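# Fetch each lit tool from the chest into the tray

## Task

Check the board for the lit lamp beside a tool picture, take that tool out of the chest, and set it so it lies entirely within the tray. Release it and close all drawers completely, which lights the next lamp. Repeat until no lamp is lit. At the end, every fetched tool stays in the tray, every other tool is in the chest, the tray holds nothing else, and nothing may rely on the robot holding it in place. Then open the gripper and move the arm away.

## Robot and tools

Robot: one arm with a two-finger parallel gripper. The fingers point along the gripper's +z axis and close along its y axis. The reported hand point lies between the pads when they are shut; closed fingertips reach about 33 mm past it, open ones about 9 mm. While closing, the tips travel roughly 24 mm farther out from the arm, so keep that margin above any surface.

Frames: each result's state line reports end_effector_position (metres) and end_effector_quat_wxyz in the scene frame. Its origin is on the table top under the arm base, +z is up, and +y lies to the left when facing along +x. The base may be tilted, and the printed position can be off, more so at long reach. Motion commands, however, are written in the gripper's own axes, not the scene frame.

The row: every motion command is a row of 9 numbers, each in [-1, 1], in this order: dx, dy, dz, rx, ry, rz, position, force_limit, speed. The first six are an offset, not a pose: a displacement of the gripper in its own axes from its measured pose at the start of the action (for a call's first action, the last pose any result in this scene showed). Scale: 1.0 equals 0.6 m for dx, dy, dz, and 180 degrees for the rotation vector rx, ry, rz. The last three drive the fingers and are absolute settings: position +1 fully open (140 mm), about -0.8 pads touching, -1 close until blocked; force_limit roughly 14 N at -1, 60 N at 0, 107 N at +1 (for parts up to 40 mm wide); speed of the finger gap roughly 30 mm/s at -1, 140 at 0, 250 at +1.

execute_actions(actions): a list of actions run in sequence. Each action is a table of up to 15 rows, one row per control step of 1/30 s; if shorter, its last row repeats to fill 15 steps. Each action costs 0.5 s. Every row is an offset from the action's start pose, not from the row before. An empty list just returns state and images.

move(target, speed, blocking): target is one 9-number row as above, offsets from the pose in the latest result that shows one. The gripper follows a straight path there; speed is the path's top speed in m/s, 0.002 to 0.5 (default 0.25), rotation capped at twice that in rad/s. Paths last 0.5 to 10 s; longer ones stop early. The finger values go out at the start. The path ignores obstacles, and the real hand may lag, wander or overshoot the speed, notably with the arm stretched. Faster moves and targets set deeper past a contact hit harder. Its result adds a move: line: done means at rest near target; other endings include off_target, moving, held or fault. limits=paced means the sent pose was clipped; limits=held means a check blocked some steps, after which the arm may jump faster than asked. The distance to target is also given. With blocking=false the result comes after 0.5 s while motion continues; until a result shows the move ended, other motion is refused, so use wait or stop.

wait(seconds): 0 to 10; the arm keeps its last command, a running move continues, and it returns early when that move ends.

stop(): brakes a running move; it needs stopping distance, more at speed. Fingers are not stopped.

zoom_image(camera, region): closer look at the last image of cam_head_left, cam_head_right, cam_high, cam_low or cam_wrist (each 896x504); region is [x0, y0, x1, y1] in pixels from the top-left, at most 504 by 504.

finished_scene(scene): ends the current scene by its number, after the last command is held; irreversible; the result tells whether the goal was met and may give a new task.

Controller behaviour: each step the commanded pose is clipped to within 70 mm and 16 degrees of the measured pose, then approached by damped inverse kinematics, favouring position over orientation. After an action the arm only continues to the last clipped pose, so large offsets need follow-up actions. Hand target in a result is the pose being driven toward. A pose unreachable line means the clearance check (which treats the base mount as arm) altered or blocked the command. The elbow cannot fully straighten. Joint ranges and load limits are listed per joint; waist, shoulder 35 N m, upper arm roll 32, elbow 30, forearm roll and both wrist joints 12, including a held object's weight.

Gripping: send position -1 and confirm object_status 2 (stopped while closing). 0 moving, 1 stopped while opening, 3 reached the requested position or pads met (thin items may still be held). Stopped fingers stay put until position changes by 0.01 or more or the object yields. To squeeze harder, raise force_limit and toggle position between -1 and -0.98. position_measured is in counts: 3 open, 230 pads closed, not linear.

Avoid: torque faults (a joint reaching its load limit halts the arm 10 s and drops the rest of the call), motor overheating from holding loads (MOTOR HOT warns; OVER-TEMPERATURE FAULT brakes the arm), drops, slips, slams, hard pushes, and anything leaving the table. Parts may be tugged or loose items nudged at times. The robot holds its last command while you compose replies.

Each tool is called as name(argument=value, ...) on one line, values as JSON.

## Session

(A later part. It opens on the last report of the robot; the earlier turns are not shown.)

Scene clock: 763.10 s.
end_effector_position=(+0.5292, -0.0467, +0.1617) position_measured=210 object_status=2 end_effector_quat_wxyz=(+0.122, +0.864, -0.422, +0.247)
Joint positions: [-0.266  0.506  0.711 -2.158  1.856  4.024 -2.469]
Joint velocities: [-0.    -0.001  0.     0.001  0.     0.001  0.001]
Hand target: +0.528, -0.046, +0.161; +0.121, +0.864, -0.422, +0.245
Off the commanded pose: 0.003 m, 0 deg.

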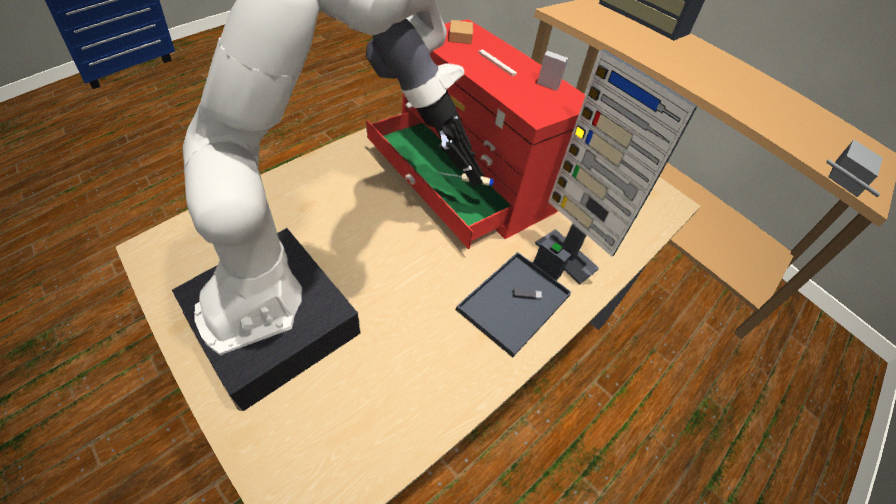

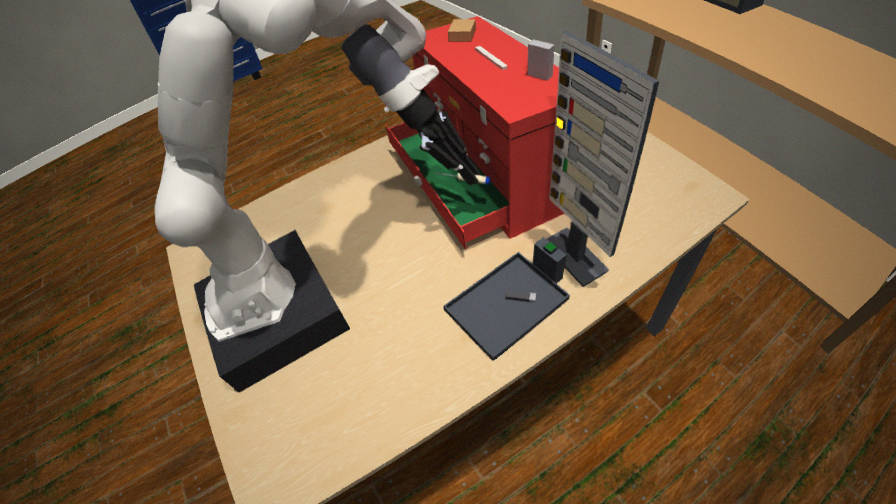

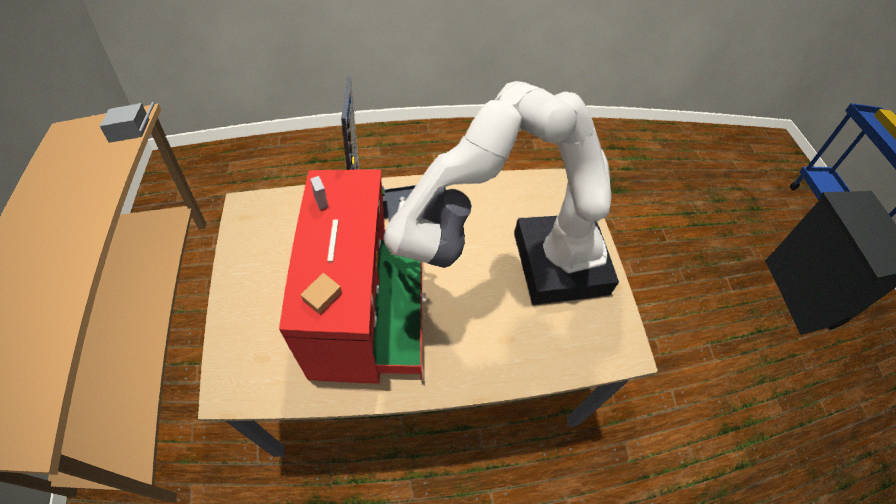

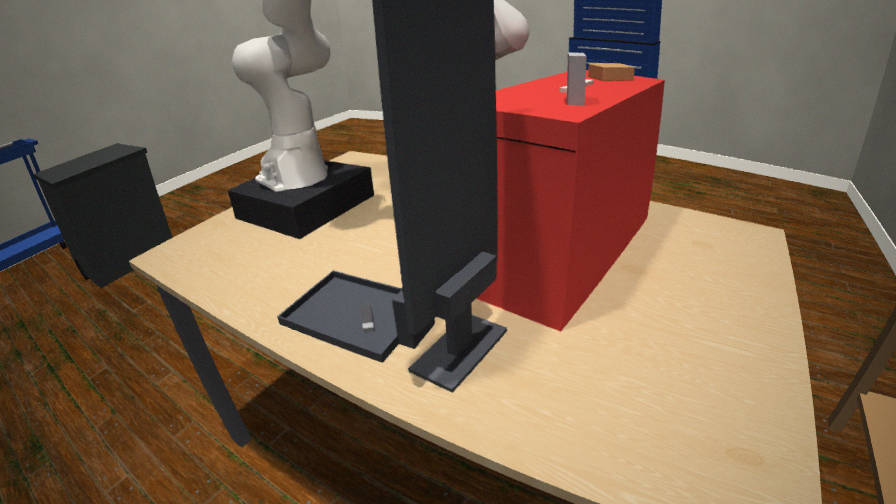

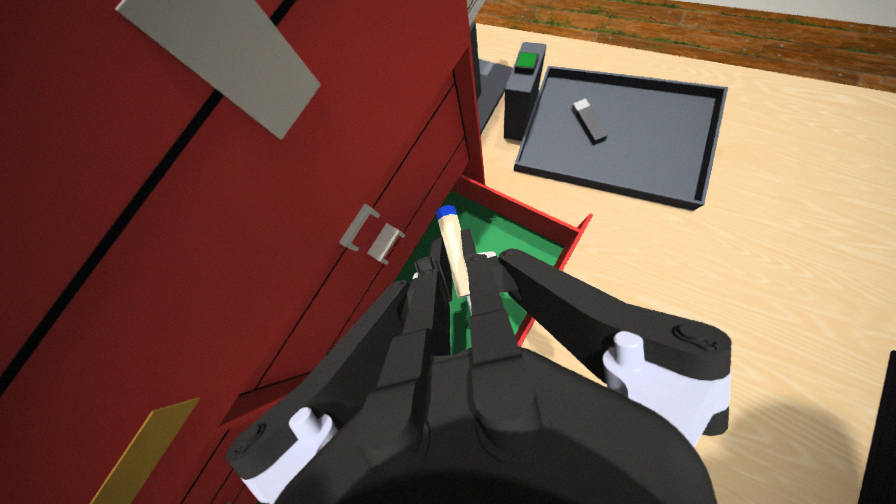

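move(target=[0.1788,0.4485,0.1653,0.0147,0.0001,-0.0236,-1,0,-0.3], speed=0.2)

Scene clock: 794.37 s.
end_effector_position=(+0.4116, -0.3229, +0.1302) position_measured=210 object_status=2 end_effector_quat_wxyz=(+0.105, +0.882, -0.381, +0.255)
Joint positions: [-1.158  0.255  0.76  -2.724  0.807  3.594 -2.102]
Joint velocities: [-0.045  0.01   0.04  -0.005 -0.018  0.022  0.033]
Hand target: +0.412, -0.323, +0.130; +0.104, +0.880, -0.386, +0.257
Off the commanded pose: 0.009 m, 1 deg.
move: off_target

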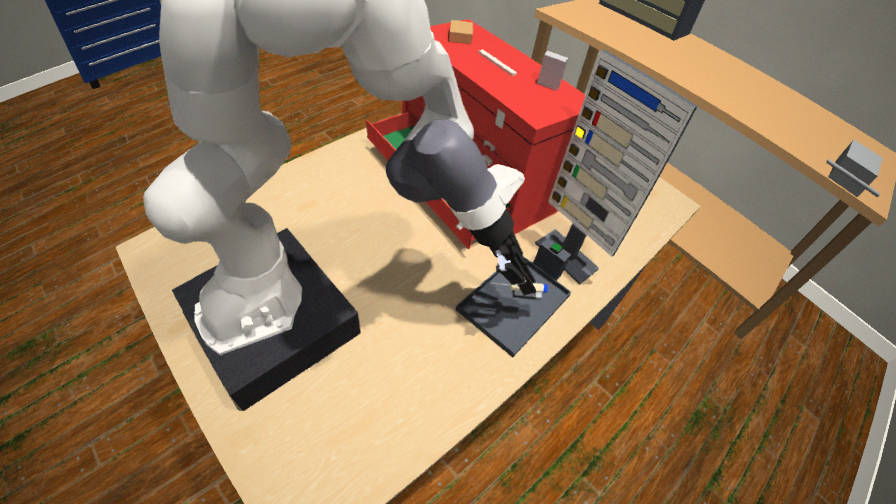

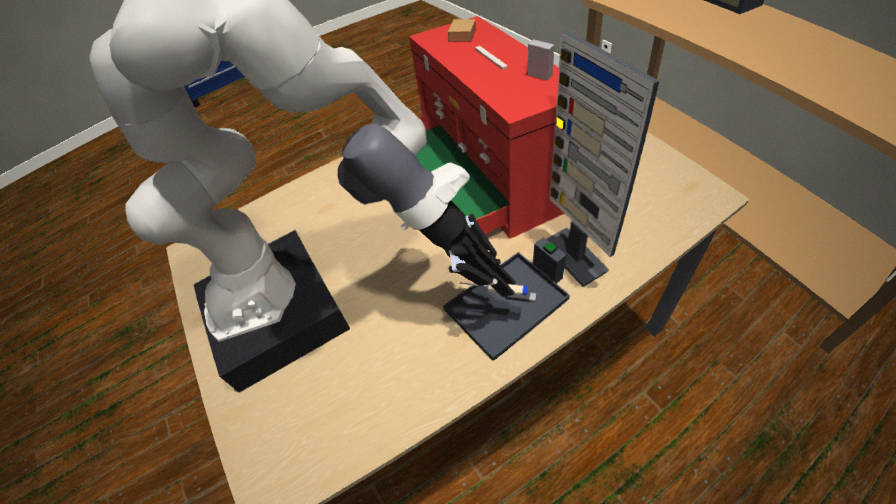

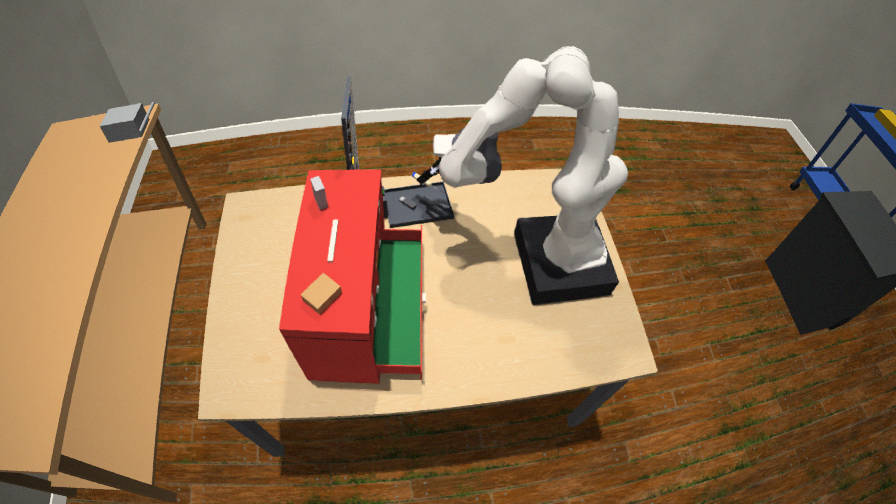

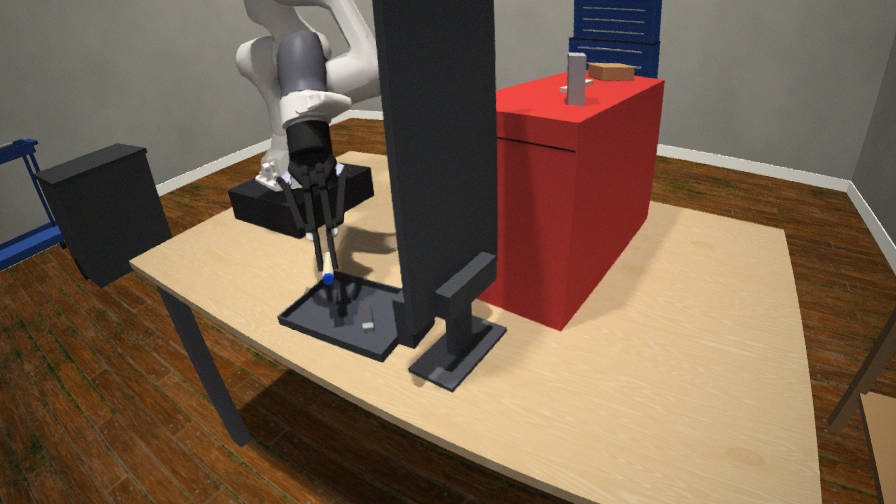

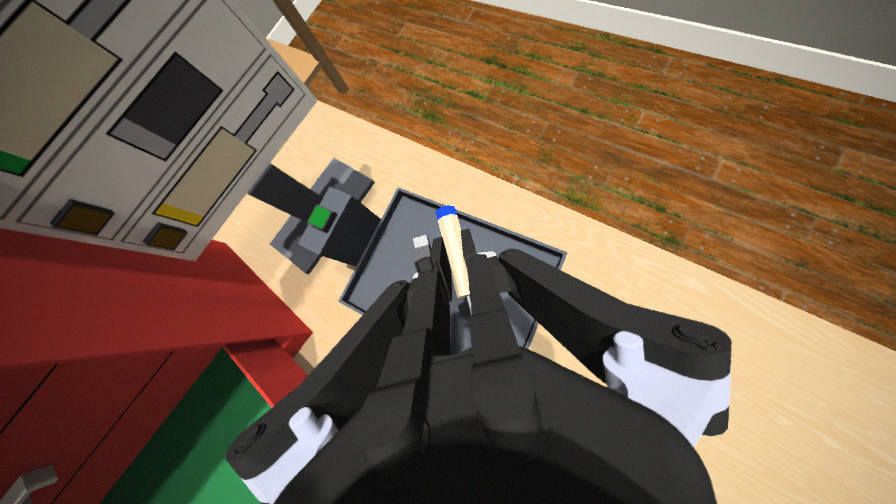

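move(target=[-0.0619,0.0078,0.0892,0,0,0,-1,0,-0.3], speed=0.1)

Scene clock: 799.47 s.
end_effector_position=(+0.4052, -0.3212, +0.0642) position_measured=210 object_status=2 end_effector_quat_wxyz=(+0.104, +0.883, -0.382, +0.253)
Joint positions: [-1.154  0.551  0.699 -2.683  0.665  3.826 -2.092]
Joint velocities: [-0.001  0.001  0.001 -0.002 -0.002  0.014 -0.001]
Hand target: +0.406, -0.322, +0.065; +0.105, +0.883, -0.381, +0.254
Off the commanded pose: 0.003 m, 0 deg.
move: done

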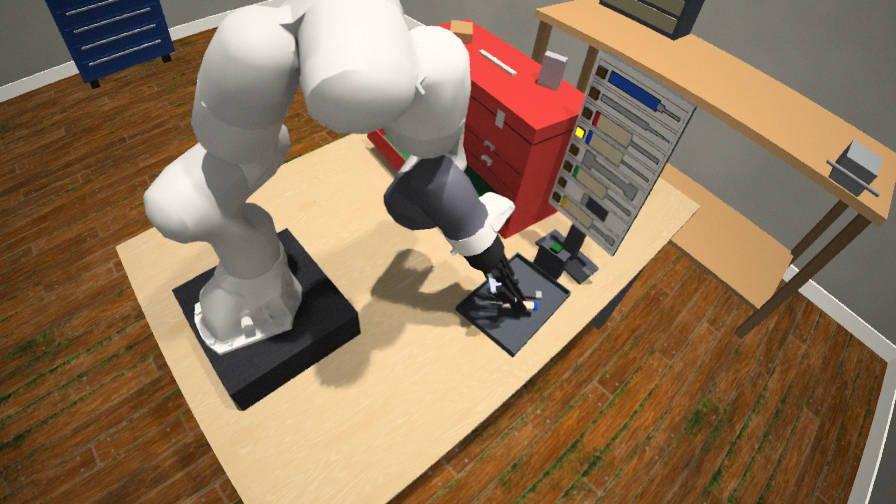

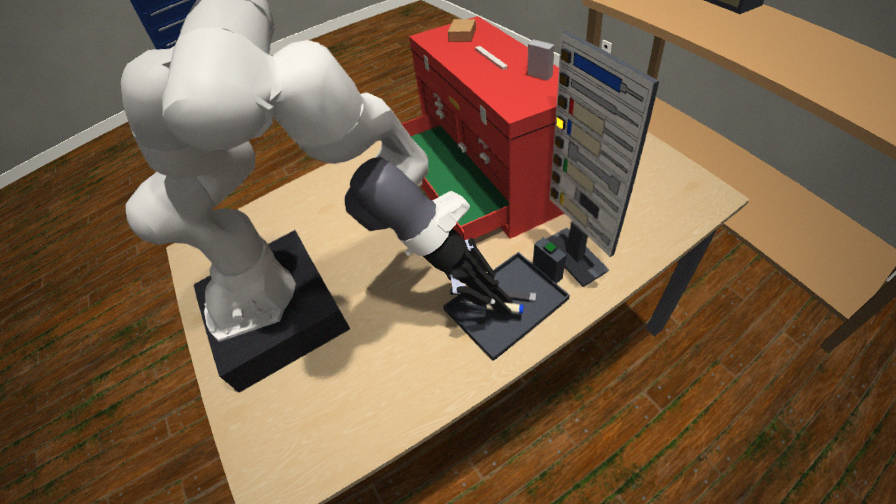

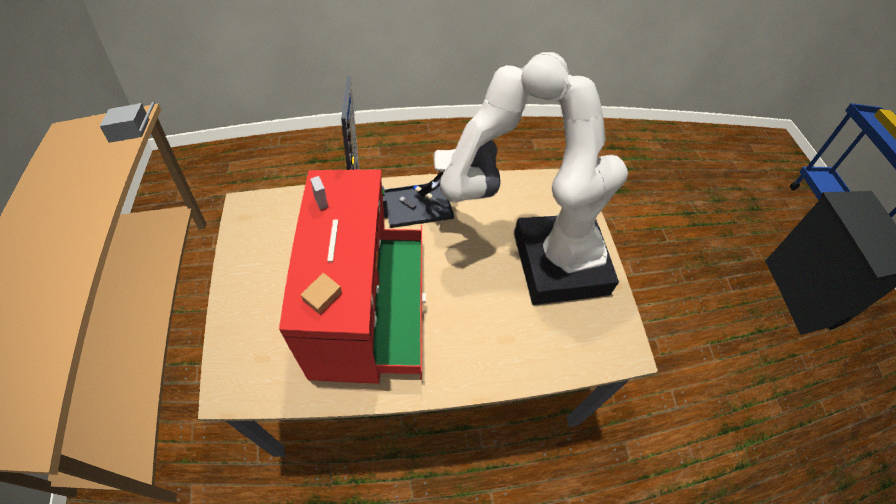

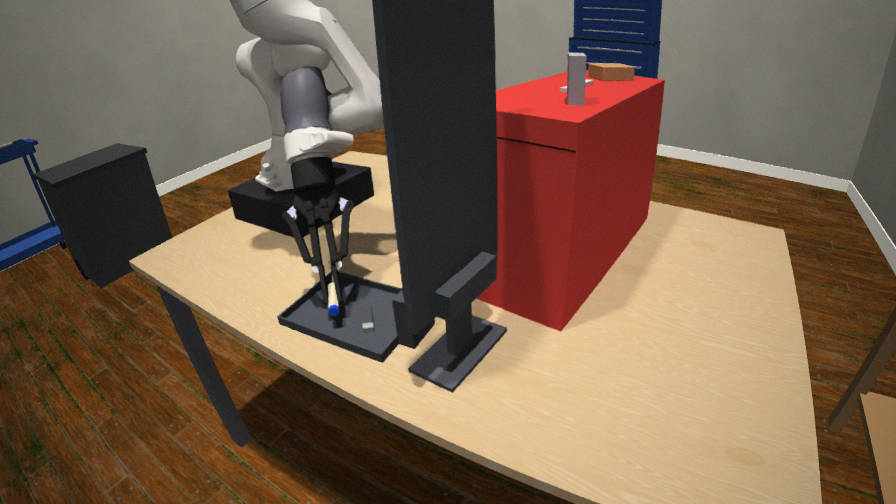

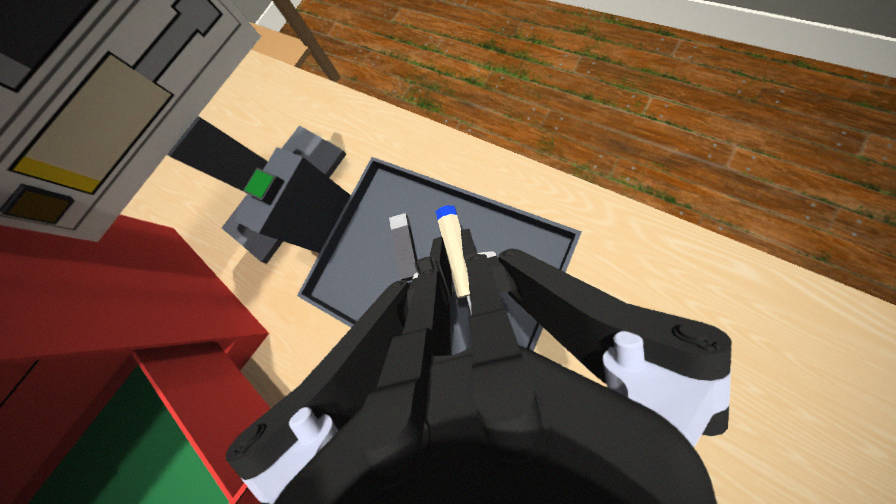

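zoom_image(camera="cam_head_left", region=[440,240,590,370])

zoom_image(camera="cam_head_right", region=[430,240,580,370])

Region (440, 240, 590, 370) of cam_head_left's 896x504 image, scaled by 3.360, with more detail than that image has; it fills the top 437 rows of this view, and the rest is white.

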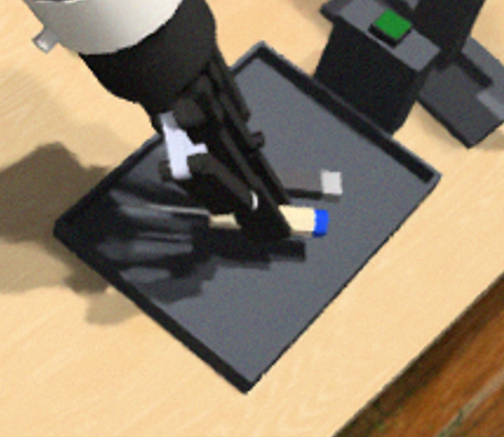

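Region (430, 240, 580, 370) of cam_head_right's 896x504 image, scaled by 3.360, with more detail than that image has; it fills the top 437 rows of this view, and the rest is white.

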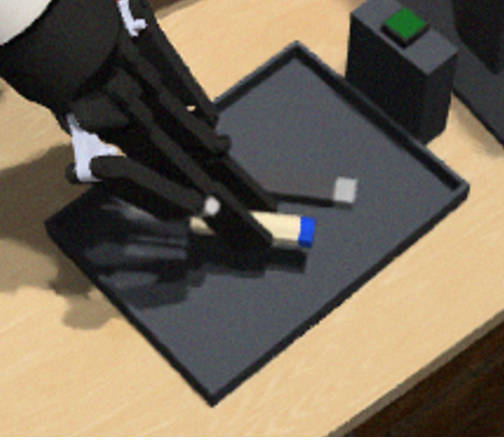

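move(target=[-0.0070,0.0004,0.027,0,0,0,-1,0,-0.3], speed=0.04)

Scene clock: 805.47 s.
end_effector_position=(+0.4071, -0.3235, +0.0473) position_measured=210 object_status=2 end_effector_quat_wxyz=(+0.102, +0.882, -0.385, +0.251)
Joint positions: [-1.14   0.617  0.67  -2.65   0.644  3.855 -2.096]
Joint velocities: [ 0.004  0.001 -0.006  0.005 -0.009  0.015 -0.004]
Hand target: +0.408, -0.325, +0.048; +0.104, +0.883, -0.382, +0.253
Off the commanded pose: 0.002 m, 0 deg.
move: done

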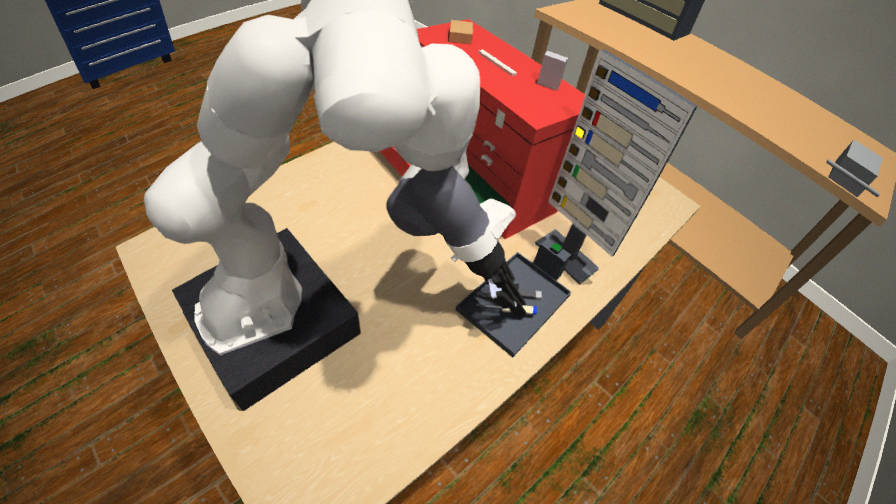

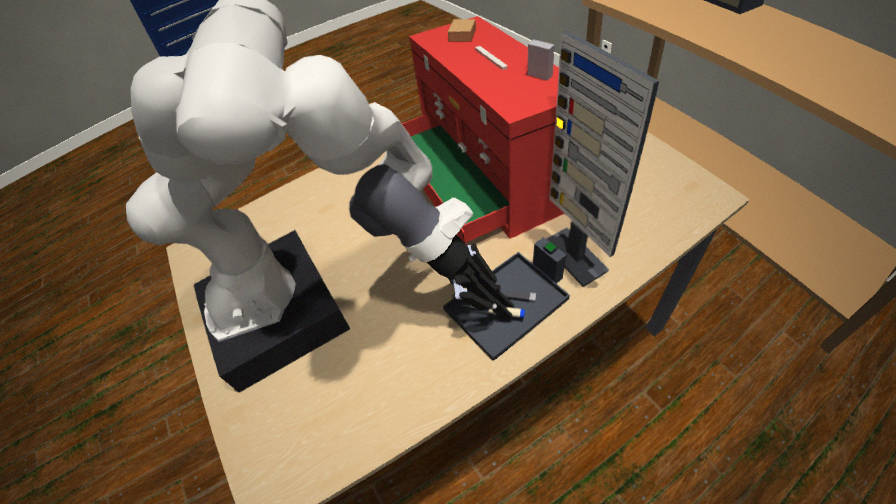

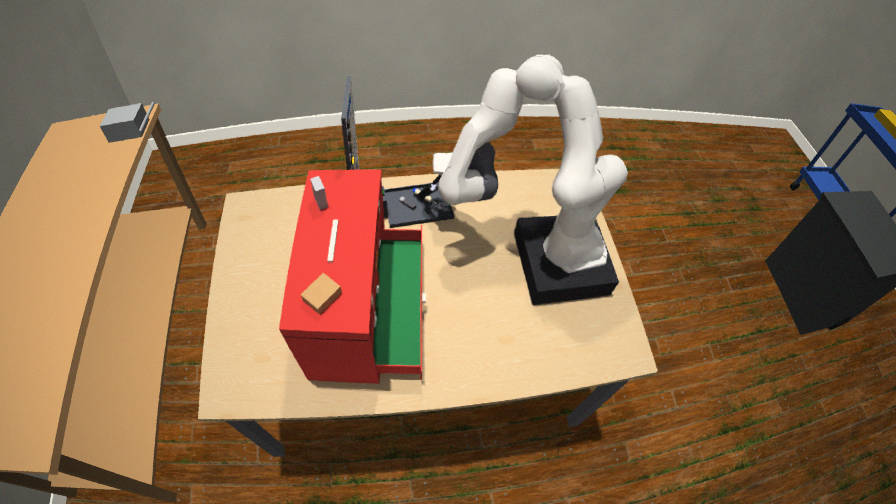

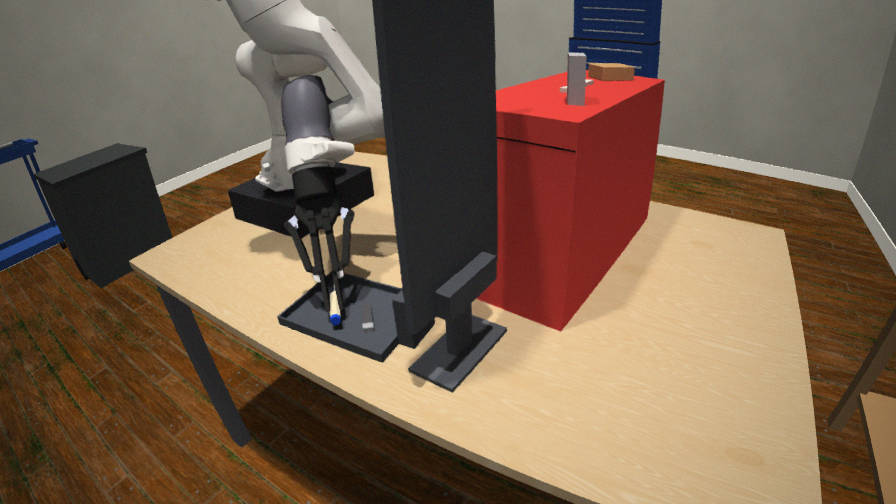

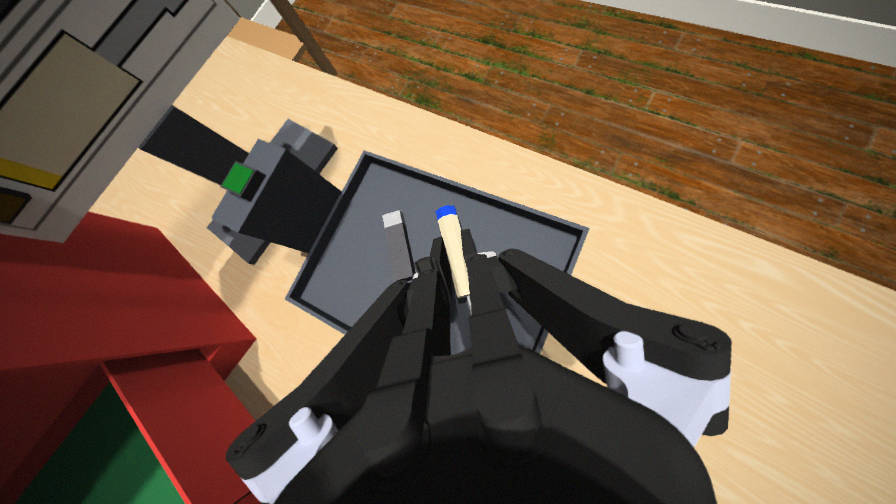

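execute_actions(actions=[[[0,0,0,0,0,0,-0.45,0,-0.3],[0,0,0,0,0,0,-0.45,0,-0.3],[0,0,0,0,0,0,-0.45,0,-0.3],[0,0,0,0,0,0,-0.45,0,-0.3],[0,0,0,0,0,0,-0.45,0,-0.3],[0,0,0,0,0,0,-0.45,0,-0.3],[0,0,0,0,0,0,-0.45,0,-0.3],[0,0,0,0,0,0,-0.45,0,-0.3],[0,0,0,0,0,0,-0.45,0,-0.3],[0.001,0,-0.0016,0,0,0,-0.45,0,-0.3],[0.002,0,-0.0032,0,0,0,-0.45,0,-0.3],[0.004,0,-0.0064,0,0,0,-0.45,0,-0.3],[0.006,0,-0.0096,0,0,0,-0.45,0,-0.3],[0.008,0,-0.0128,0,0,0,-0.45,0,-0.3],[0.010,0,-0.016,0,0,0,-0.45,0,-0.3]],[[0.008,0,-0.0128,0,0,0,-0.45,0,-0.3],[0.012,0,-0.0192,0,0,0,-0.45,0,-0.3],[0.016,0,-0.0256,0,0,0,-0.45,0,-0.3],[0.020,0,-0.032,0,0,0,-0.45,0,-0.3],[0.024,0,-0.0384,0,0,0,-0.45,0,-0.3],[0.028,0,-0.0448,0,0,0,-0.45,0,-0.3],[0.032,0,-0.0512,0,0,0,-0.45,0,-0.3],[0.035,0,-0.056,0,0,0,-0.45,0,-0.3],[0.038,0,-0.0608,0,0,0,-0.45,0,-0.3],[0.040,0,-0.064,0,0,0,-0.45,0,-0.3]]])

Scene clock: 813.17 s.
end_effector_position=(+0.4112, -0.3312, +0.1055) position_measured=186 object_status=3 end_effector_quat_wxyz=(+0.112, +0.880, -0.379, +0.263)
Joint positions: [-1.169  0.397  0.736 -2.705  0.723  3.728 -2.096]
Joint velocities: [ 0.    -0.058  0.004 -0.011  0.067 -0.145 -0.   ]
Hand target: +0.408, -0.326, +0.100; +0.104, +0.882, -0.384, +0.254
Off the commanded pose: 0.009 m, 2 deg.

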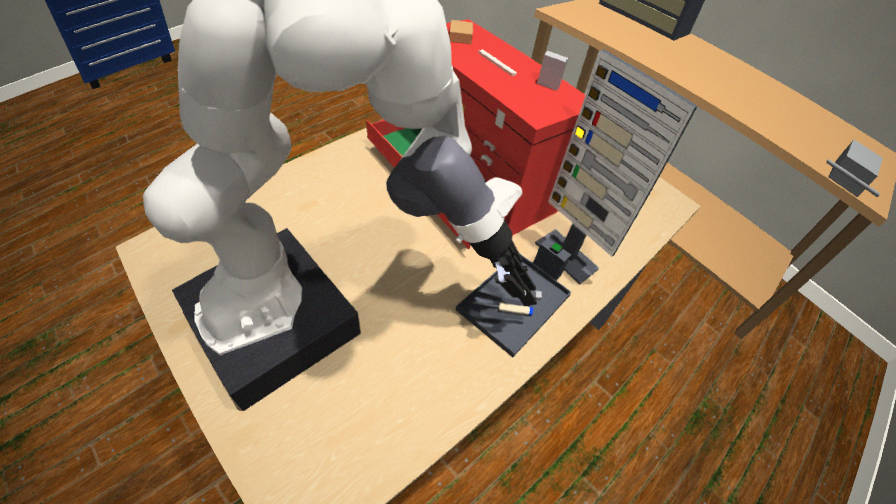

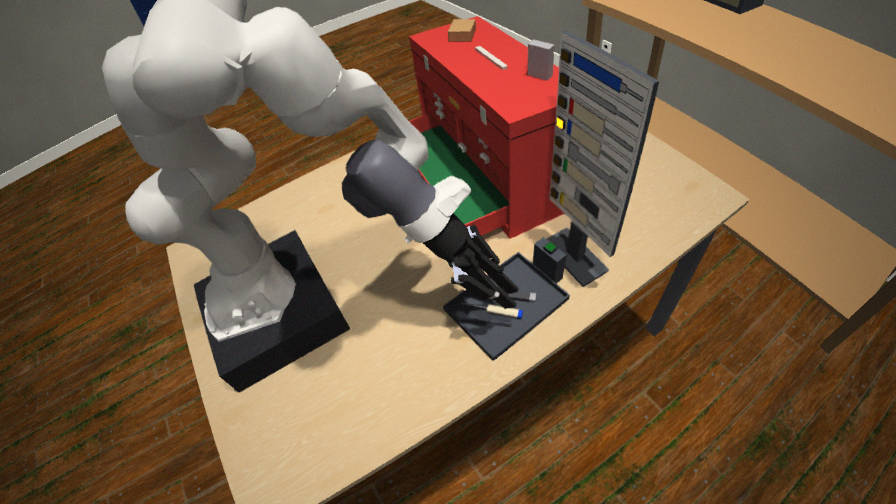

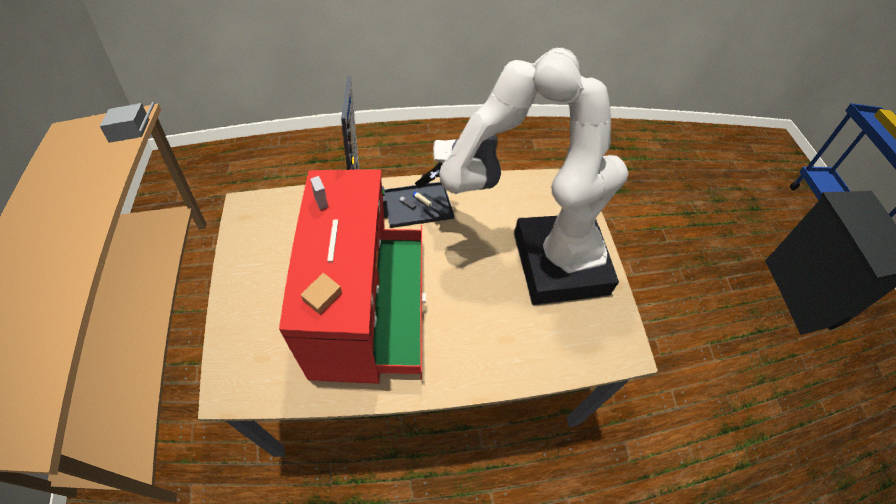

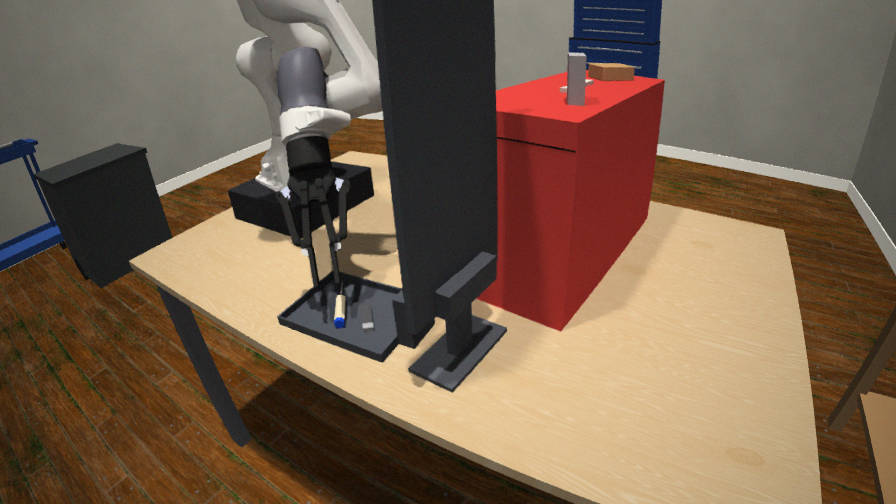

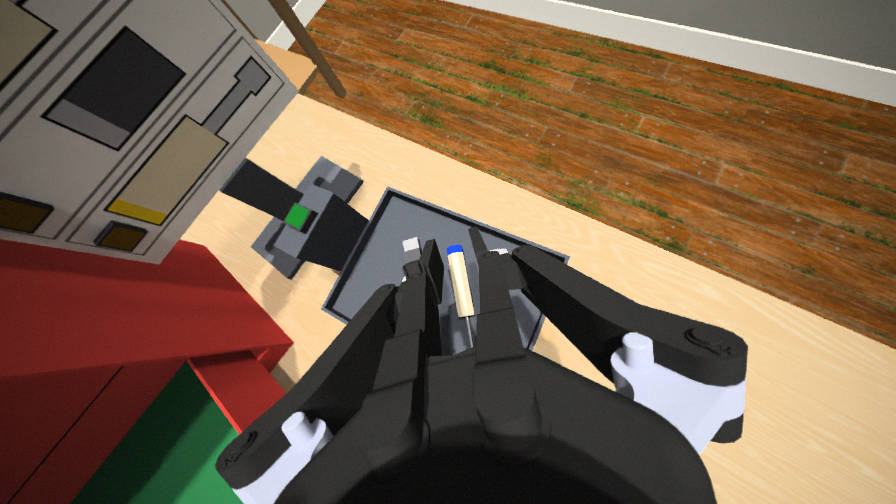

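move(target=[-0.2773,-0.2767,-0.1462,-0.0049,-0.0124,0.0064,-0.78,-0.5,-0.3], speed=0.2)

Scene clock: 871.83 s.
end_effector_position=(+0.4007, -0.0826, +0.0904) position_measured=227 object_status=3 end_effector_quat_wxyz=(+0.112, +0.883, -0.385, +0.242)
Joint positions: [-0.618  0.545  0.967 -2.766  1.29   4.075 -1.89 ]
Joint velocities: [ 0.     0.005 -0.     0.001  0.004  0.015  0.014]
Hand target: +0.401, -0.083, +0.091; +0.113, +0.881, -0.390, +0.243
Off the commanded pose: 0.004 m, 1 deg.
move: off_target

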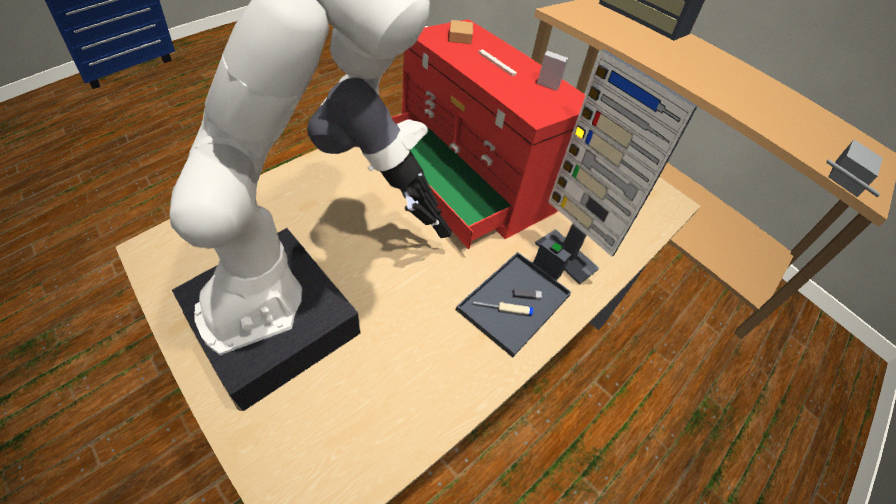

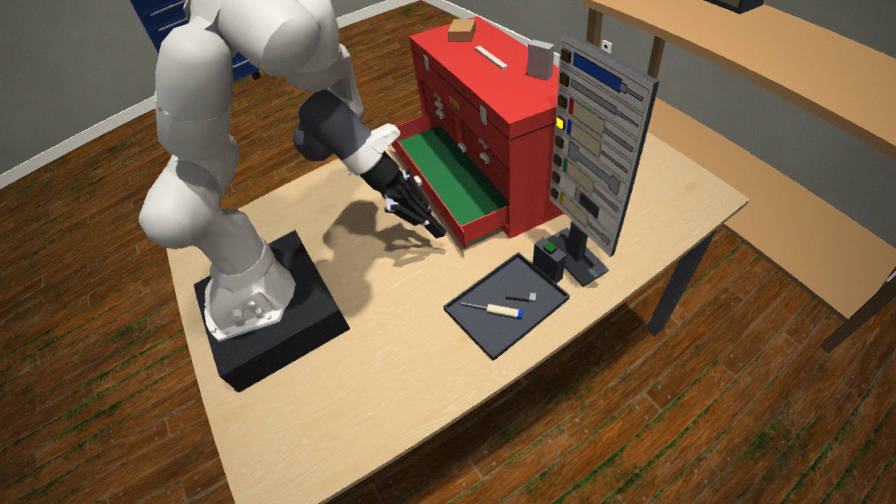

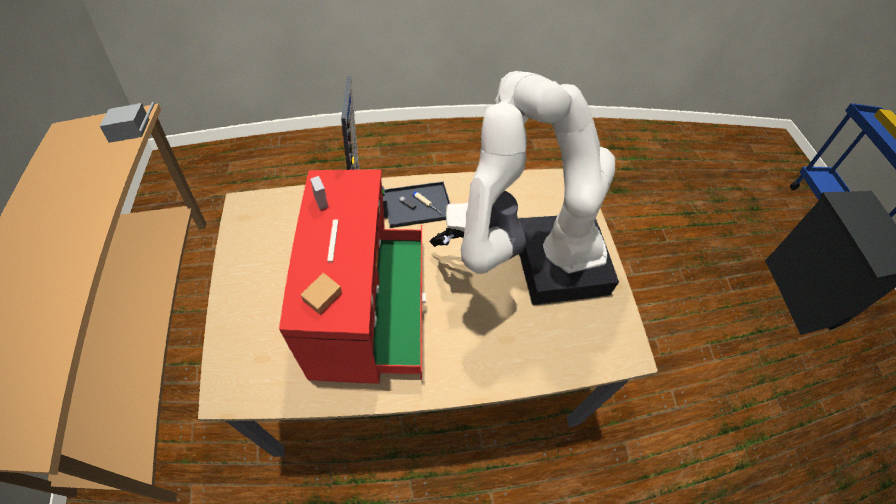

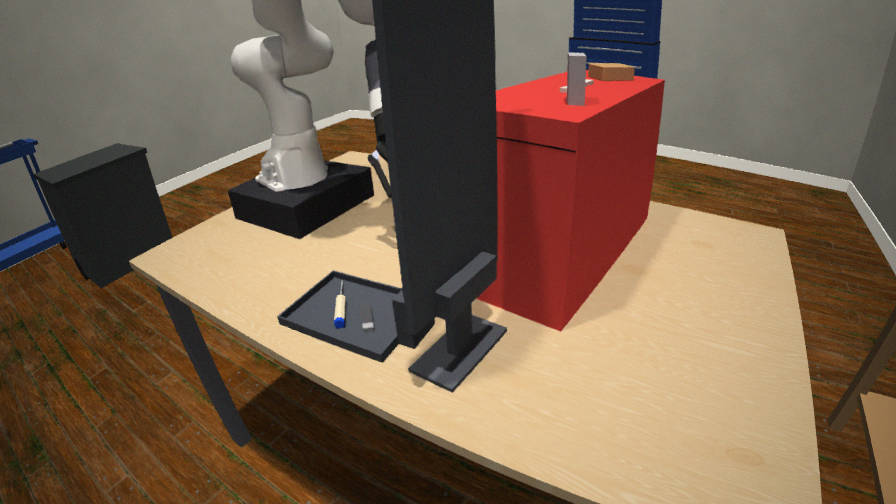

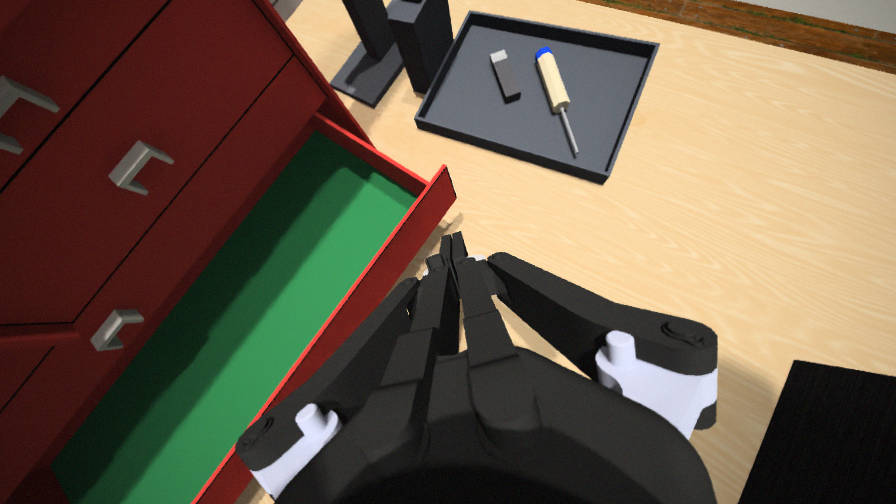

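move(target=[0.1627,-0.189,0.1053,0.0684,0.0504,-0.0899,-0.78,-0.5,-0.3], speed=0.12)

Scene clock: 883.10 s.
end_effector_position=(+0.5562, -0.0989, +0.0825) position_measured=227 object_status=3 end_effector_quat_wxyz=(+0.085, +0.910, -0.234, +0.331)
Joint positions: [-0.533  0.687  0.7   -2.517  0.844  4.055 -2.073]
Joint velocities: [ 0.001 -0.    -0.002 -0.001 -0.006 -0.    -0.02 ]
Hand target: +0.563, -0.090, +0.084; +0.080, +0.913, -0.221, +0.334
Off the commanded pose: 0.011 m, 2 deg.
move: off_target

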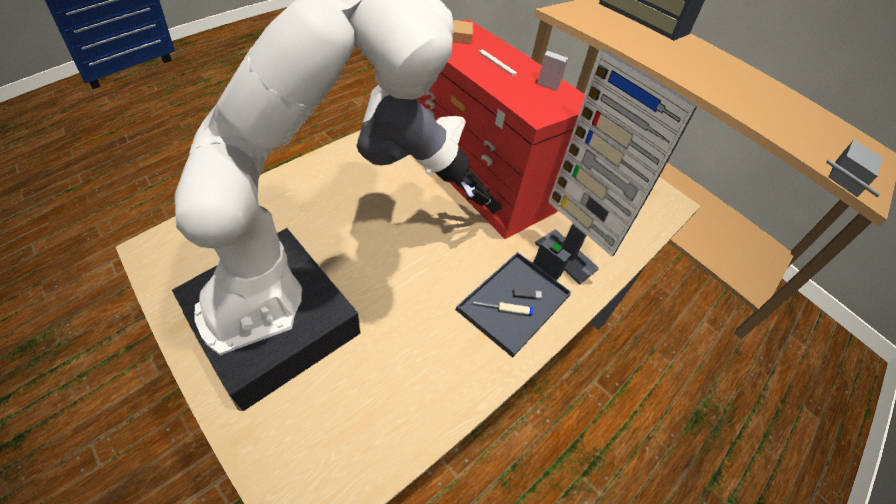

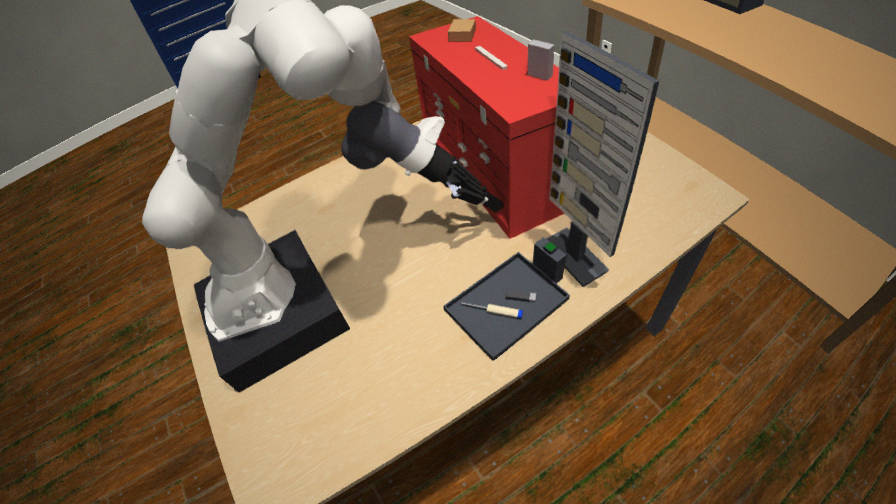

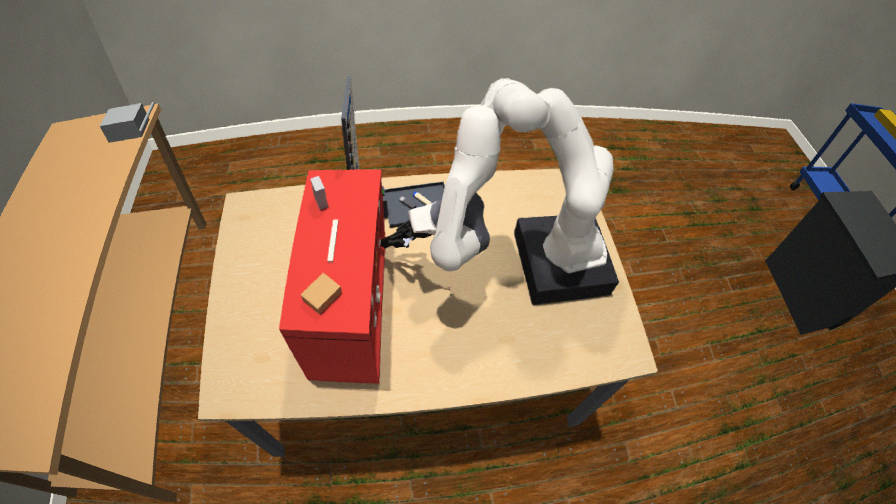

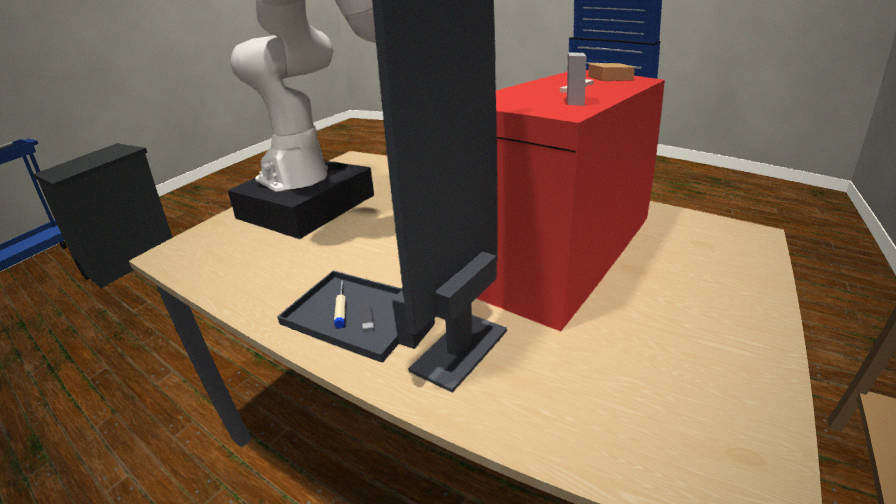

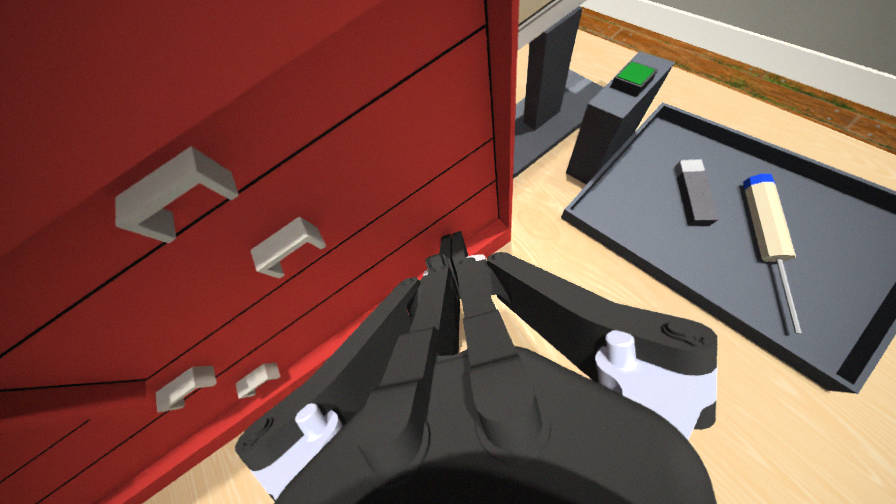

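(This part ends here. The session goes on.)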